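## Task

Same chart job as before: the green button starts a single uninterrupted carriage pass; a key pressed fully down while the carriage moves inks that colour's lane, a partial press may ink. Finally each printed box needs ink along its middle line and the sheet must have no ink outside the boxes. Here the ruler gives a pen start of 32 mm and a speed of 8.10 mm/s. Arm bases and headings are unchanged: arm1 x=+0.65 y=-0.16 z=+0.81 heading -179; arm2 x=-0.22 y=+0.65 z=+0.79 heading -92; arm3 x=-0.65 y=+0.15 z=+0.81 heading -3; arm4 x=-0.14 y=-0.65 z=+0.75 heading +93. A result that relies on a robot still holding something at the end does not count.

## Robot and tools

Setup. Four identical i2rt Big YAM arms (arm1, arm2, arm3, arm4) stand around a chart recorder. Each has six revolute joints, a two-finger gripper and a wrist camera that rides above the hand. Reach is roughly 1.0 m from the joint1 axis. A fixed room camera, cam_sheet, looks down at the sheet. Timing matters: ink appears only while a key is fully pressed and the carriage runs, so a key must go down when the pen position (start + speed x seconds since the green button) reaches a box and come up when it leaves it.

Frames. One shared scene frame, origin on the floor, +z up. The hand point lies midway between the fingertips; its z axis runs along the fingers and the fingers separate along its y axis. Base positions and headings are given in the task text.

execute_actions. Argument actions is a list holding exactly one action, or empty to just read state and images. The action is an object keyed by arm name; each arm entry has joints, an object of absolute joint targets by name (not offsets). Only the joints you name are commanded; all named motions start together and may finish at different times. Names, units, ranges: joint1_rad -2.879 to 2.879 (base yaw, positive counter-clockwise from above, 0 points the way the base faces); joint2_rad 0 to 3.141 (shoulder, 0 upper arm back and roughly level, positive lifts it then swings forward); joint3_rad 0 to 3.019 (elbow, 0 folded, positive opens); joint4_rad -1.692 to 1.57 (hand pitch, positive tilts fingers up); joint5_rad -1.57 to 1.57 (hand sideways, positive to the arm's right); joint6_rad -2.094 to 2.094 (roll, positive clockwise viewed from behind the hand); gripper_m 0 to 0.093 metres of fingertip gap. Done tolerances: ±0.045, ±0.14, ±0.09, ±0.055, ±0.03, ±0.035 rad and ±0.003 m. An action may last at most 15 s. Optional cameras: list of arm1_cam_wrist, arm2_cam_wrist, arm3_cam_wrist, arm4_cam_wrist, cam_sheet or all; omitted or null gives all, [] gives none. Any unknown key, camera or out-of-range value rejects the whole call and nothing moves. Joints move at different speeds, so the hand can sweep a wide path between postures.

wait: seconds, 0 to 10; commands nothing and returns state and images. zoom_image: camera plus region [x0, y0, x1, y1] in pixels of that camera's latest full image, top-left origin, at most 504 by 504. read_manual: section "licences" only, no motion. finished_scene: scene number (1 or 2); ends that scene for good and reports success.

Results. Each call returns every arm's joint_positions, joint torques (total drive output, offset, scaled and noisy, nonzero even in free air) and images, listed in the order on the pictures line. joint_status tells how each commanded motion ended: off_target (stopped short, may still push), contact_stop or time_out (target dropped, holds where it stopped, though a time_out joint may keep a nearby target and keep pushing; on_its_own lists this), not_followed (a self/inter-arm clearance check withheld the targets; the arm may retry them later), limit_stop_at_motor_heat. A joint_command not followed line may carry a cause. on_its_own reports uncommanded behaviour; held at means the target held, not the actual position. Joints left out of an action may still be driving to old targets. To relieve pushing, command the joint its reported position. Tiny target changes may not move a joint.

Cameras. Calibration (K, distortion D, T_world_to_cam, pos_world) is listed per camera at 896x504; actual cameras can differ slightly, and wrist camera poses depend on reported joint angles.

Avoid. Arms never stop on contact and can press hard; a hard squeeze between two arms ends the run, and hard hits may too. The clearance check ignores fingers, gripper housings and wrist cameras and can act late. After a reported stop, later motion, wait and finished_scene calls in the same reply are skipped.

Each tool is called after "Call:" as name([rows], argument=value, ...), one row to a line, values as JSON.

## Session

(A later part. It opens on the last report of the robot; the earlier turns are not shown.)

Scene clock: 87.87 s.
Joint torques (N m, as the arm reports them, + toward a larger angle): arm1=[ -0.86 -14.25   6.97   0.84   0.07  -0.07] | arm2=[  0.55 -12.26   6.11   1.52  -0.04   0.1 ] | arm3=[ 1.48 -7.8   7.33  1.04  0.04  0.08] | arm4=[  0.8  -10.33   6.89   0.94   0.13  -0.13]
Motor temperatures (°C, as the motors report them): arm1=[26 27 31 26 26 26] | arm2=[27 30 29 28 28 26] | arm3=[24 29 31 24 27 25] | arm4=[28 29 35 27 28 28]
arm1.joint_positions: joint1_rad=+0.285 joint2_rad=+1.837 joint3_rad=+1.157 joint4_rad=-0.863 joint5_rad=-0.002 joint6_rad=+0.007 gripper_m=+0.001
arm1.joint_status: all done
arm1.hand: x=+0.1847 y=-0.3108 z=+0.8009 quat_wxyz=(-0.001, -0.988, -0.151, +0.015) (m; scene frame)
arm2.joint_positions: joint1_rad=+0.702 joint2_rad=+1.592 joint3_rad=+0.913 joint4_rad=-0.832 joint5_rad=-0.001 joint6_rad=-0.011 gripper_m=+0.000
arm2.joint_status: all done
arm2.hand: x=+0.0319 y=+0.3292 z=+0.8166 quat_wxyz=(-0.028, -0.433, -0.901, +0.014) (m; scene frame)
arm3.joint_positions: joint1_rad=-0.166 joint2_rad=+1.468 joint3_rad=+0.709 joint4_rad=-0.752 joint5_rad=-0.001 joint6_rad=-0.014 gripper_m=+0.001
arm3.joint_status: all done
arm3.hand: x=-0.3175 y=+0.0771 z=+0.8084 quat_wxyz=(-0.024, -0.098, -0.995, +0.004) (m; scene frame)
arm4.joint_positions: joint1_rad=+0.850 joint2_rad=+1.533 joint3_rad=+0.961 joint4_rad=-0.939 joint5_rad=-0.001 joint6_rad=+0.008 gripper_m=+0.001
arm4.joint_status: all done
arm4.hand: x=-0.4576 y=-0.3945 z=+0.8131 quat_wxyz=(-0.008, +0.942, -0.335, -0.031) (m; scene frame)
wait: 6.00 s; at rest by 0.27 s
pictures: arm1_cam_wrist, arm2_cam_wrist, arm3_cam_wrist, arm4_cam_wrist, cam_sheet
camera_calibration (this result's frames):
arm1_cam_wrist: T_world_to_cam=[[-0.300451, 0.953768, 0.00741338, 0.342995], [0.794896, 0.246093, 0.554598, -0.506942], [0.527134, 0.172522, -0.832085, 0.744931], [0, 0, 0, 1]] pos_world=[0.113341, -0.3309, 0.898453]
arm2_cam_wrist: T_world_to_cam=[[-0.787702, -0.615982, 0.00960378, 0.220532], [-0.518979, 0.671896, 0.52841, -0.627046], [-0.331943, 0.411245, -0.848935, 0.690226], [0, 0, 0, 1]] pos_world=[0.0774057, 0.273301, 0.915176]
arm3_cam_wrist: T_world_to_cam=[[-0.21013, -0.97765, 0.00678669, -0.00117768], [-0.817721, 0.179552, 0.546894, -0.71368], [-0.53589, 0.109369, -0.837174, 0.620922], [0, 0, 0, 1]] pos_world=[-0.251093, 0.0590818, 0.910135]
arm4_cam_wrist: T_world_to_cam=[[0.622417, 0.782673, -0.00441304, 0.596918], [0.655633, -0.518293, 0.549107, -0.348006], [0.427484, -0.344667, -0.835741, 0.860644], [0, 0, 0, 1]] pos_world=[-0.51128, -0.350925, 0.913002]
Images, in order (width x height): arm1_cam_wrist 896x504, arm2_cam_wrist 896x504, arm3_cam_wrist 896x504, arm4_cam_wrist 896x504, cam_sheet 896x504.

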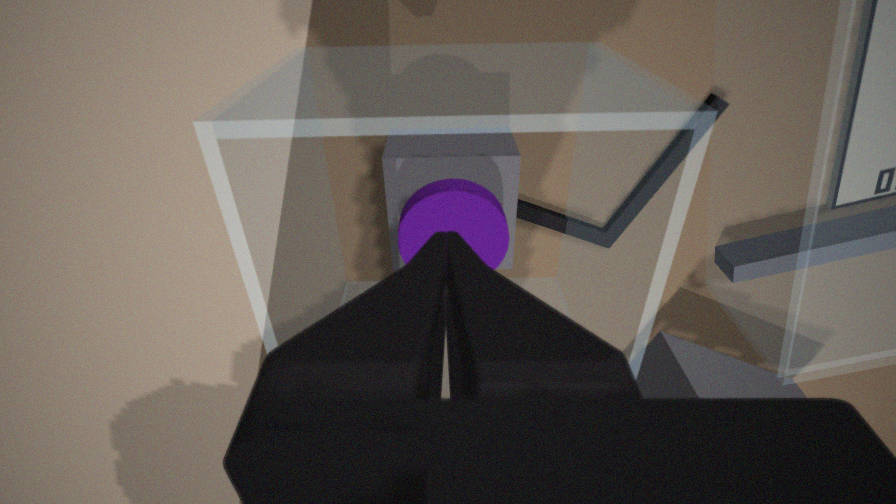

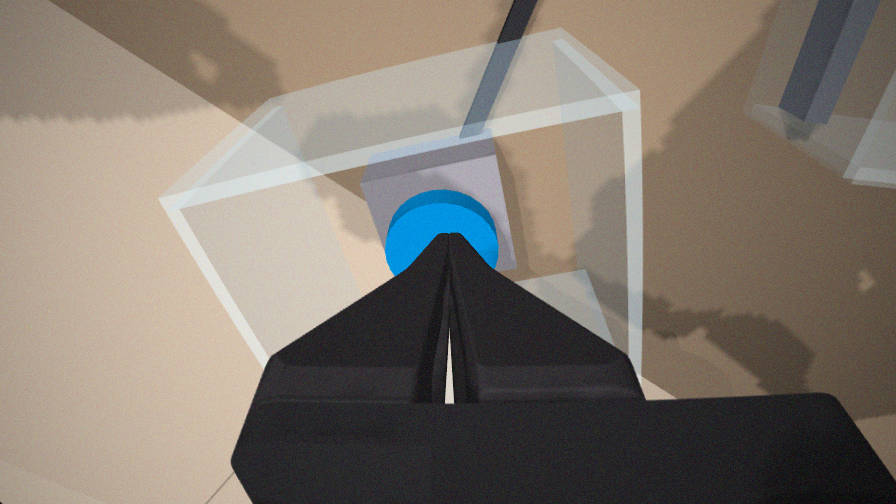

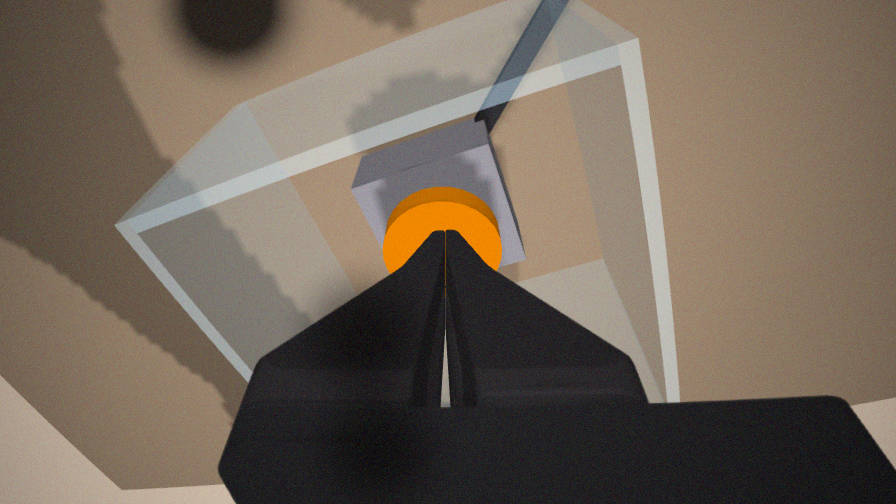

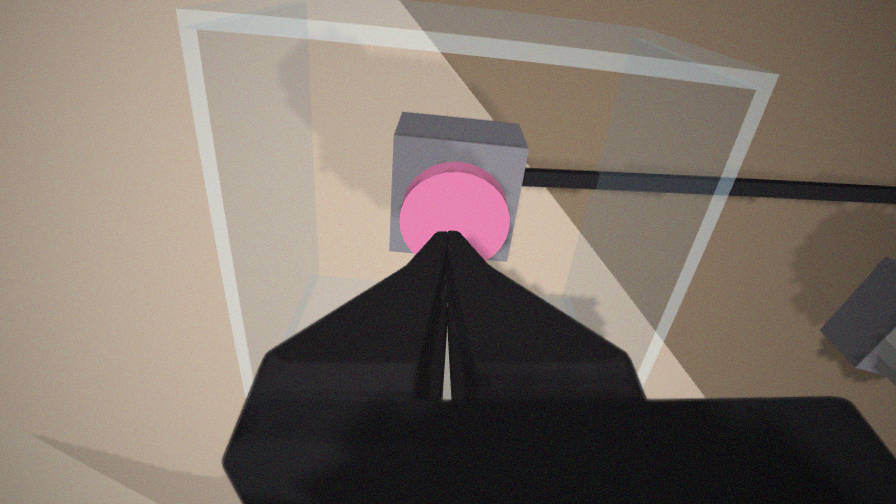

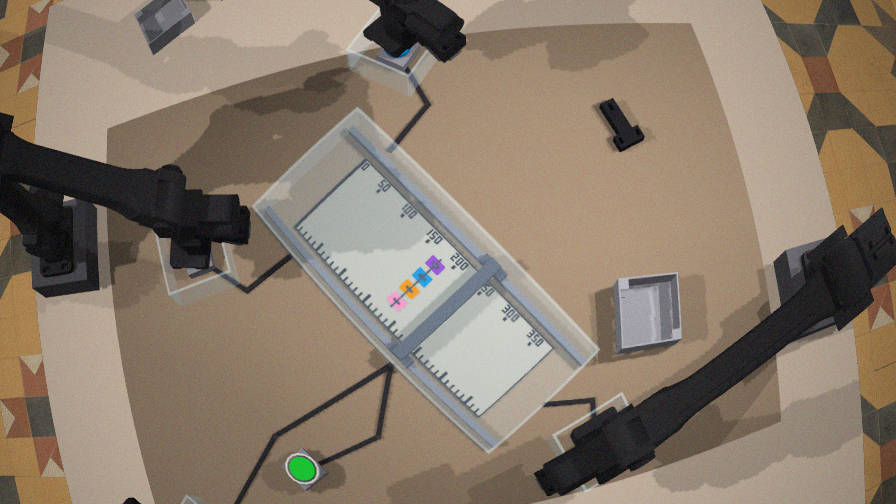

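Call:
wait(seconds=10)

Call:
wait(seconds=5)

Call:
finished_scene(scene=2)

Scene clock: 99.60 s.
Joint torques (N m, as the arm reports them, + toward a larger angle): arm1=[ -0.85 -14.16   6.97   0.85   0.08  -0.07] | arm2=[  0.51 -12.24   6.11   1.5   -0.04   0.1 ] | arm3=[ 1.29 -7.57  7.26  1.12  0.06  0.13] | arm4=[  0.66 -10.31   6.88   0.95   0.13  -0.15]
Motor temperatures (°C, as the motors report them): arm1=[26 27 31 26 26 26] | arm2=[27 30 30 28 28 26] | arm3=[24 29 31 24 27 25] | arm4=[28 29 35 27 28 28]
arm1.joint_positions: joint1_rad=+0.285 joint2_rad=+1.837 joint3_rad=+1.157 joint4_rad=-0.863 joint5_rad=-0.002 joint6_rad=+0.007 gripper_m=+0.001
arm1.joint_status: all done
arm1.hand: x=+0.1847 y=-0.3108 z=+0.8009 quat_wxyz=(-0.001, -0.988, -0.151, +0.015) (m; scene frame)
arm2.joint_positions: joint1_rad=+0.702 joint2_rad=+1.592 joint3_rad=+0.913 joint4_rad=-0.832 joint5_rad=-0.001 joint6_rad=-0.011 gripper_m=+0.000
arm2.joint_status: all done
arm2.hand: x=+0.0319 y=+0.3292 z=+0.8166 quat_wxyz=(-0.028, -0.433, -0.901, +0.014) (m; scene frame)
arm3.joint_positions: joint1_rad=-0.166 joint2_rad=+1.468 joint3_rad=+0.709 joint4_rad=-0.752 joint5_rad=-0.001 joint6_rad=-0.014 gripper_m=+0.001
arm3.joint_status: all done
arm3.hand: x=-0.3175 y=+0.0771 z=+0.8084 quat_wxyz=(-0.024, -0.098, -0.995, +0.004) (m; scene frame)
arm4.joint_positions: joint1_rad=+0.850 joint2_rad=+1.533 joint3_rad=+0.961 joint4_rad=-0.939 joint5_rad=-0.001 joint6_rad=+0.008 gripper_m=+0.001
arm4.joint_status: all done
arm4.hand: x=-0.4576 y=-0.3945 z=+0.8131 quat_wxyz=(-0.008, +0.942, -0.335, -0.031) (m; scene frame)
wait: 10.00 s; at rest from the start
pictures: arm1_cam_wrist, arm2_cam_wrist, arm3_cam_wrist, arm4_cam_wrist, cam_sheet
camera_calibration (this result's frames):
arm1_cam_wrist: T_world_to_cam=[[-0.300451, 0.953768, 0.00741338, 0.342995], [0.794896, 0.246093, 0.554598, -0.506942], [0.527134, 0.172522, -0.832085, 0.744931], [0, 0, 0, 1]] pos_world=[0.113341, -0.3309, 0.898453]
arm2_cam_wrist: T_world_to_cam=[[-0.787702, -0.615982, 0.00960378, 0.220532], [-0.518979, 0.671896, 0.52841, -0.627046], [-0.331943, 0.411245, -0.848935, 0.690226], [0, 0, 0, 1]] pos_world=[0.0774057, 0.273301, 0.915176]
arm3_cam_wrist: T_world_to_cam=[[-0.21013, -0.97765, 0.00678669, -0.00117768], [-0.817721, 0.179552, 0.546894, -0.71368], [-0.53589, 0.109369, -0.837174, 0.620922], [0, 0, 0, 1]] pos_world=[-0.251093, 0.0590818, 0.910135]
arm4_cam_wrist: T_world_to_cam=[[0.622417, 0.782673, -0.00441304, 0.596918], [0.655633, -0.518293, 0.549107, -0.348006], [0.427484, -0.344667, -0.835741, 0.860644], [0, 0, 0, 1]] pos_world=[-0.51128, -0.350925, 0.913002]
Images, in order (width x height): arm1_cam_wrist 896x504, arm2_cam_wrist 896x504, arm3_cam_wrist 896x504, arm4_cam_wrist 896x504, cam_sheet 896x504.

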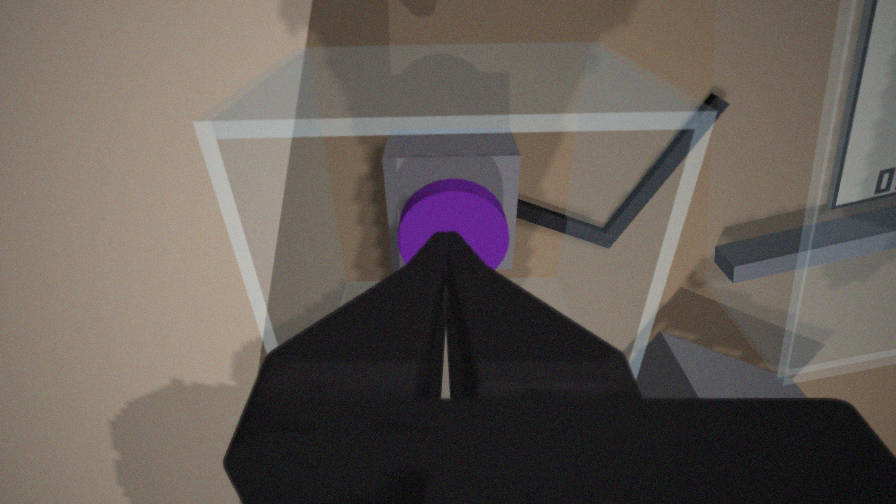

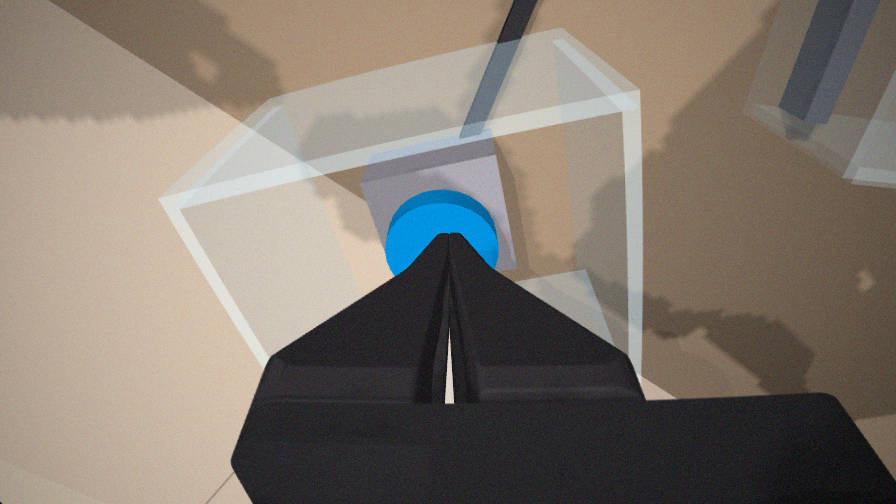

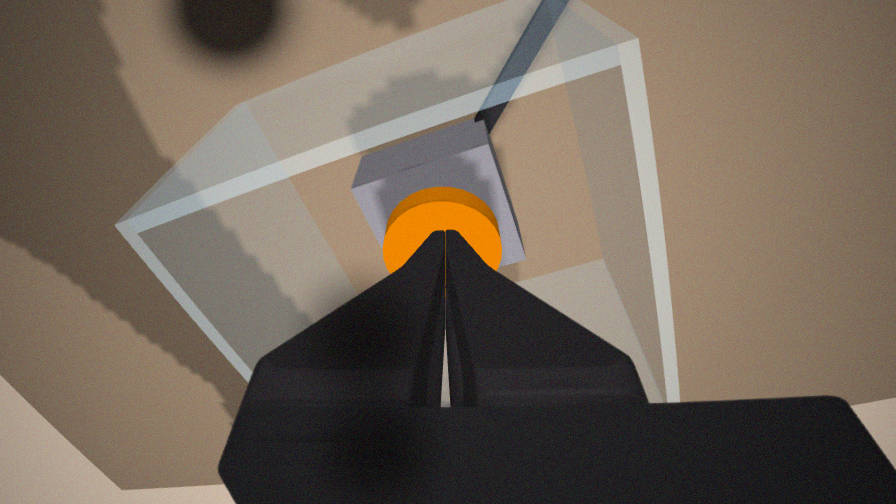

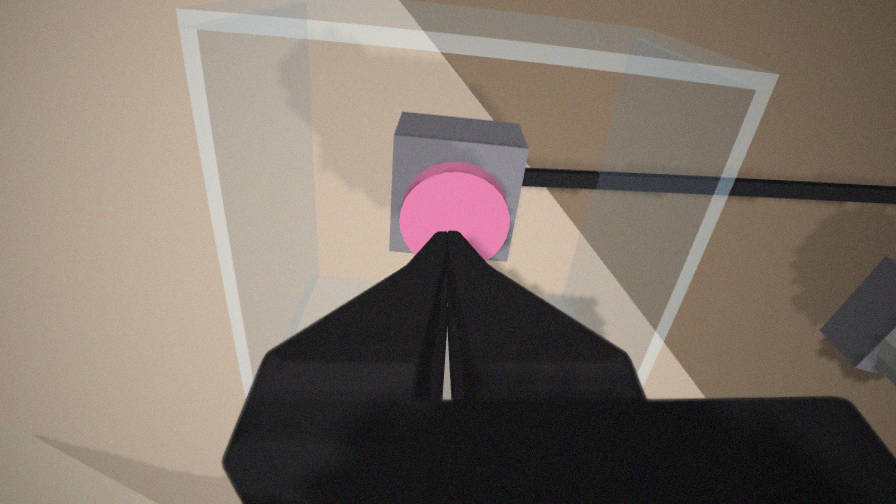

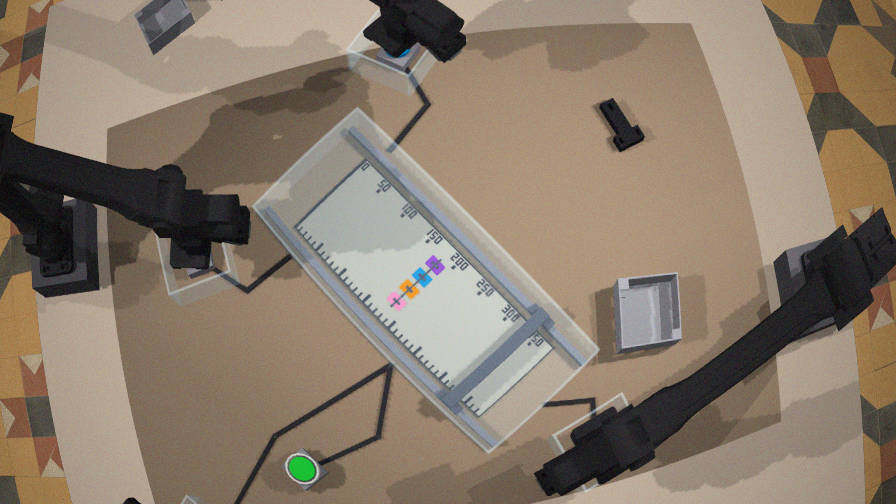

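Scene clock: 104.60 s.
Joint torques (N m, as the arm reports them, + toward a larger angle): arm1=[ -0.85 -14.21   6.97   0.85   0.07  -0.07] | arm2=[  0.56 -12.24   6.12   1.5   -0.04   0.1 ] | arm3=[ 0.84 -7.92  7.23  1.09  0.05  0.14] | arm4=[  0.7  -10.07   6.91   0.98   0.14  -0.14]
Motor temperatures (°C, as the motors report them): arm1=[26 27 31 26 26 26] | arm2=[27 30 30 28 28 26] | arm3=[24 29 31 24 27 25] | arm4=[28 29 35 27 28 28]
arm1.joint_positions: joint1_rad=+0.285 joint2_rad=+1.837 joint3_rad=+1.157 joint4_rad=-0.863 joint5_rad=-0.002 joint6_rad=+0.007 gripper_m=+0.001
arm1.joint_status: all done
arm1.hand: x=+0.1847 y=-0.3108 z=+0.8009 quat_wxyz=(-0.001, -0.988, -0.151, +0.015) (m; scene frame)
arm2.joint_positions: joint1_rad=+0.702 joint2_rad=+1.592 joint3_rad=+0.913 joint4_rad=-0.832 joint5_rad=-0.001 joint6_rad=-0.011 gripper_m=+0.000
arm2.joint_status: all done
arm2.hand: x=+0.0319 y=+0.3292 z=+0.8166 quat_wxyz=(-0.028, -0.433, -0.901, +0.014) (m; scene frame)
arm3.joint_positions: joint1_rad=-0.166 joint2_rad=+1.468 joint3_rad=+0.709 joint4_rad=-0.752 joint5_rad=-0.001 joint6_rad=-0.014 gripper_m=+0.001
arm3.joint_status: all done
arm3.hand: x=-0.3175 y=+0.0771 z=+0.8084 quat_wxyz=(-0.024, -0.098, -0.995, +0.004) (m; scene frame)
arm4.joint_positions: joint1_rad=+0.850 joint2_rad=+1.533 joint3_rad=+0.961 joint4_rad=-0.939 joint5_rad=-0.001 joint6_rad=+0.008 gripper_m=+0.001
arm4.joint_status: all done
arm4.hand: x=-0.4576 y=-0.3945 z=+0.8131 quat_wxyz=(-0.008, +0.942, -0.335, -0.031) (m; scene frame)
wait: 5.00 s; at rest by 0.27 s
pictures: arm1_cam_wrist, arm2_cam_wrist, arm3_cam_wrist, arm4_cam_wrist, cam_sheet
camera_calibration (this result's frames):
arm1_cam_wrist: T_world_to_cam=[[-0.300451, 0.953768, 0.00741338, 0.342995], [0.794896, 0.246093, 0.554598, -0.506942], [0.527134, 0.172522, -0.832085, 0.744931], [0, 0, 0, 1]] pos_world=[0.113341, -0.3309, 0.898453]
arm2_cam_wrist: T_world_to_cam=[[-0.787702, -0.615982, 0.00960378, 0.220532], [-0.518979, 0.671896, 0.52841, -0.627046], [-0.331943, 0.411245, -0.848935, 0.690226], [0, 0, 0, 1]] pos_world=[0.0774057, 0.273301, 0.915176]
arm3_cam_wrist: T_world_to_cam=[[-0.21013, -0.97765, 0.00678669, -0.00117768], [-0.817721, 0.179552, 0.546894, -0.71368], [-0.53589, 0.109369, -0.837174, 0.620922], [0, 0, 0, 1]] pos_world=[-0.251093, 0.0590818, 0.910135]
arm4_cam_wrist: T_world_to_cam=[[0.622417, 0.782673, -0.00441304, 0.596918], [0.655633, -0.518293, 0.549107, -0.348006], [0.427484, -0.344667, -0.835741, 0.860644], [0, 0, 0, 1]] pos_world=[-0.51128, -0.350925, 0.913002]
Images, in order (width x height): arm1_cam_wrist 896x504, arm2_cam_wrist 896x504, arm3_cam_wrist 896x504, arm4_cam_wrist 896x504, cam_sheet 896x504.

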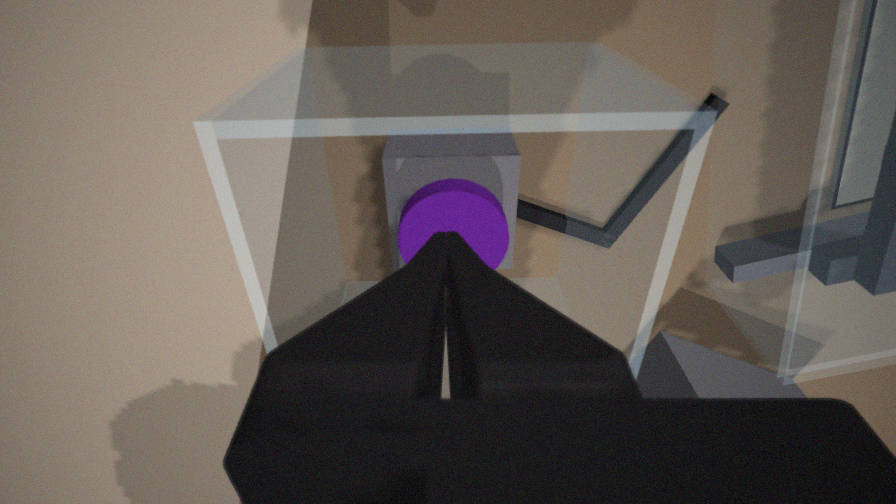

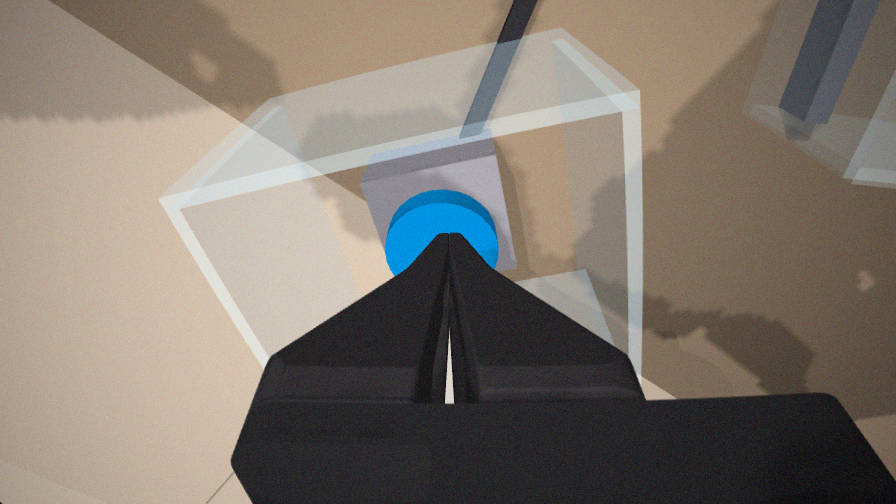

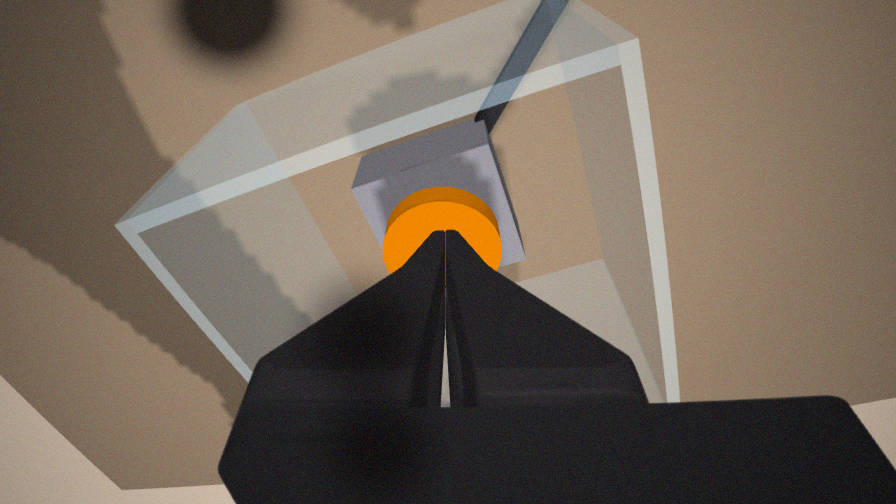

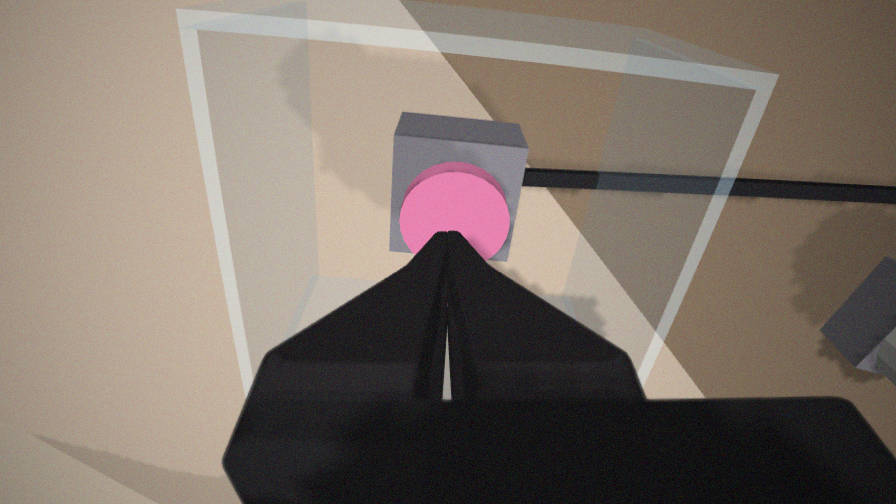

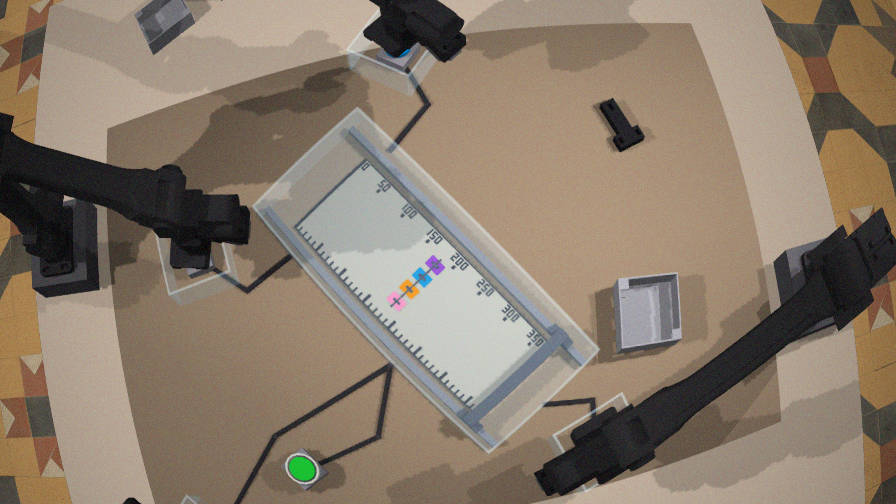

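The scene is finished: the task was done.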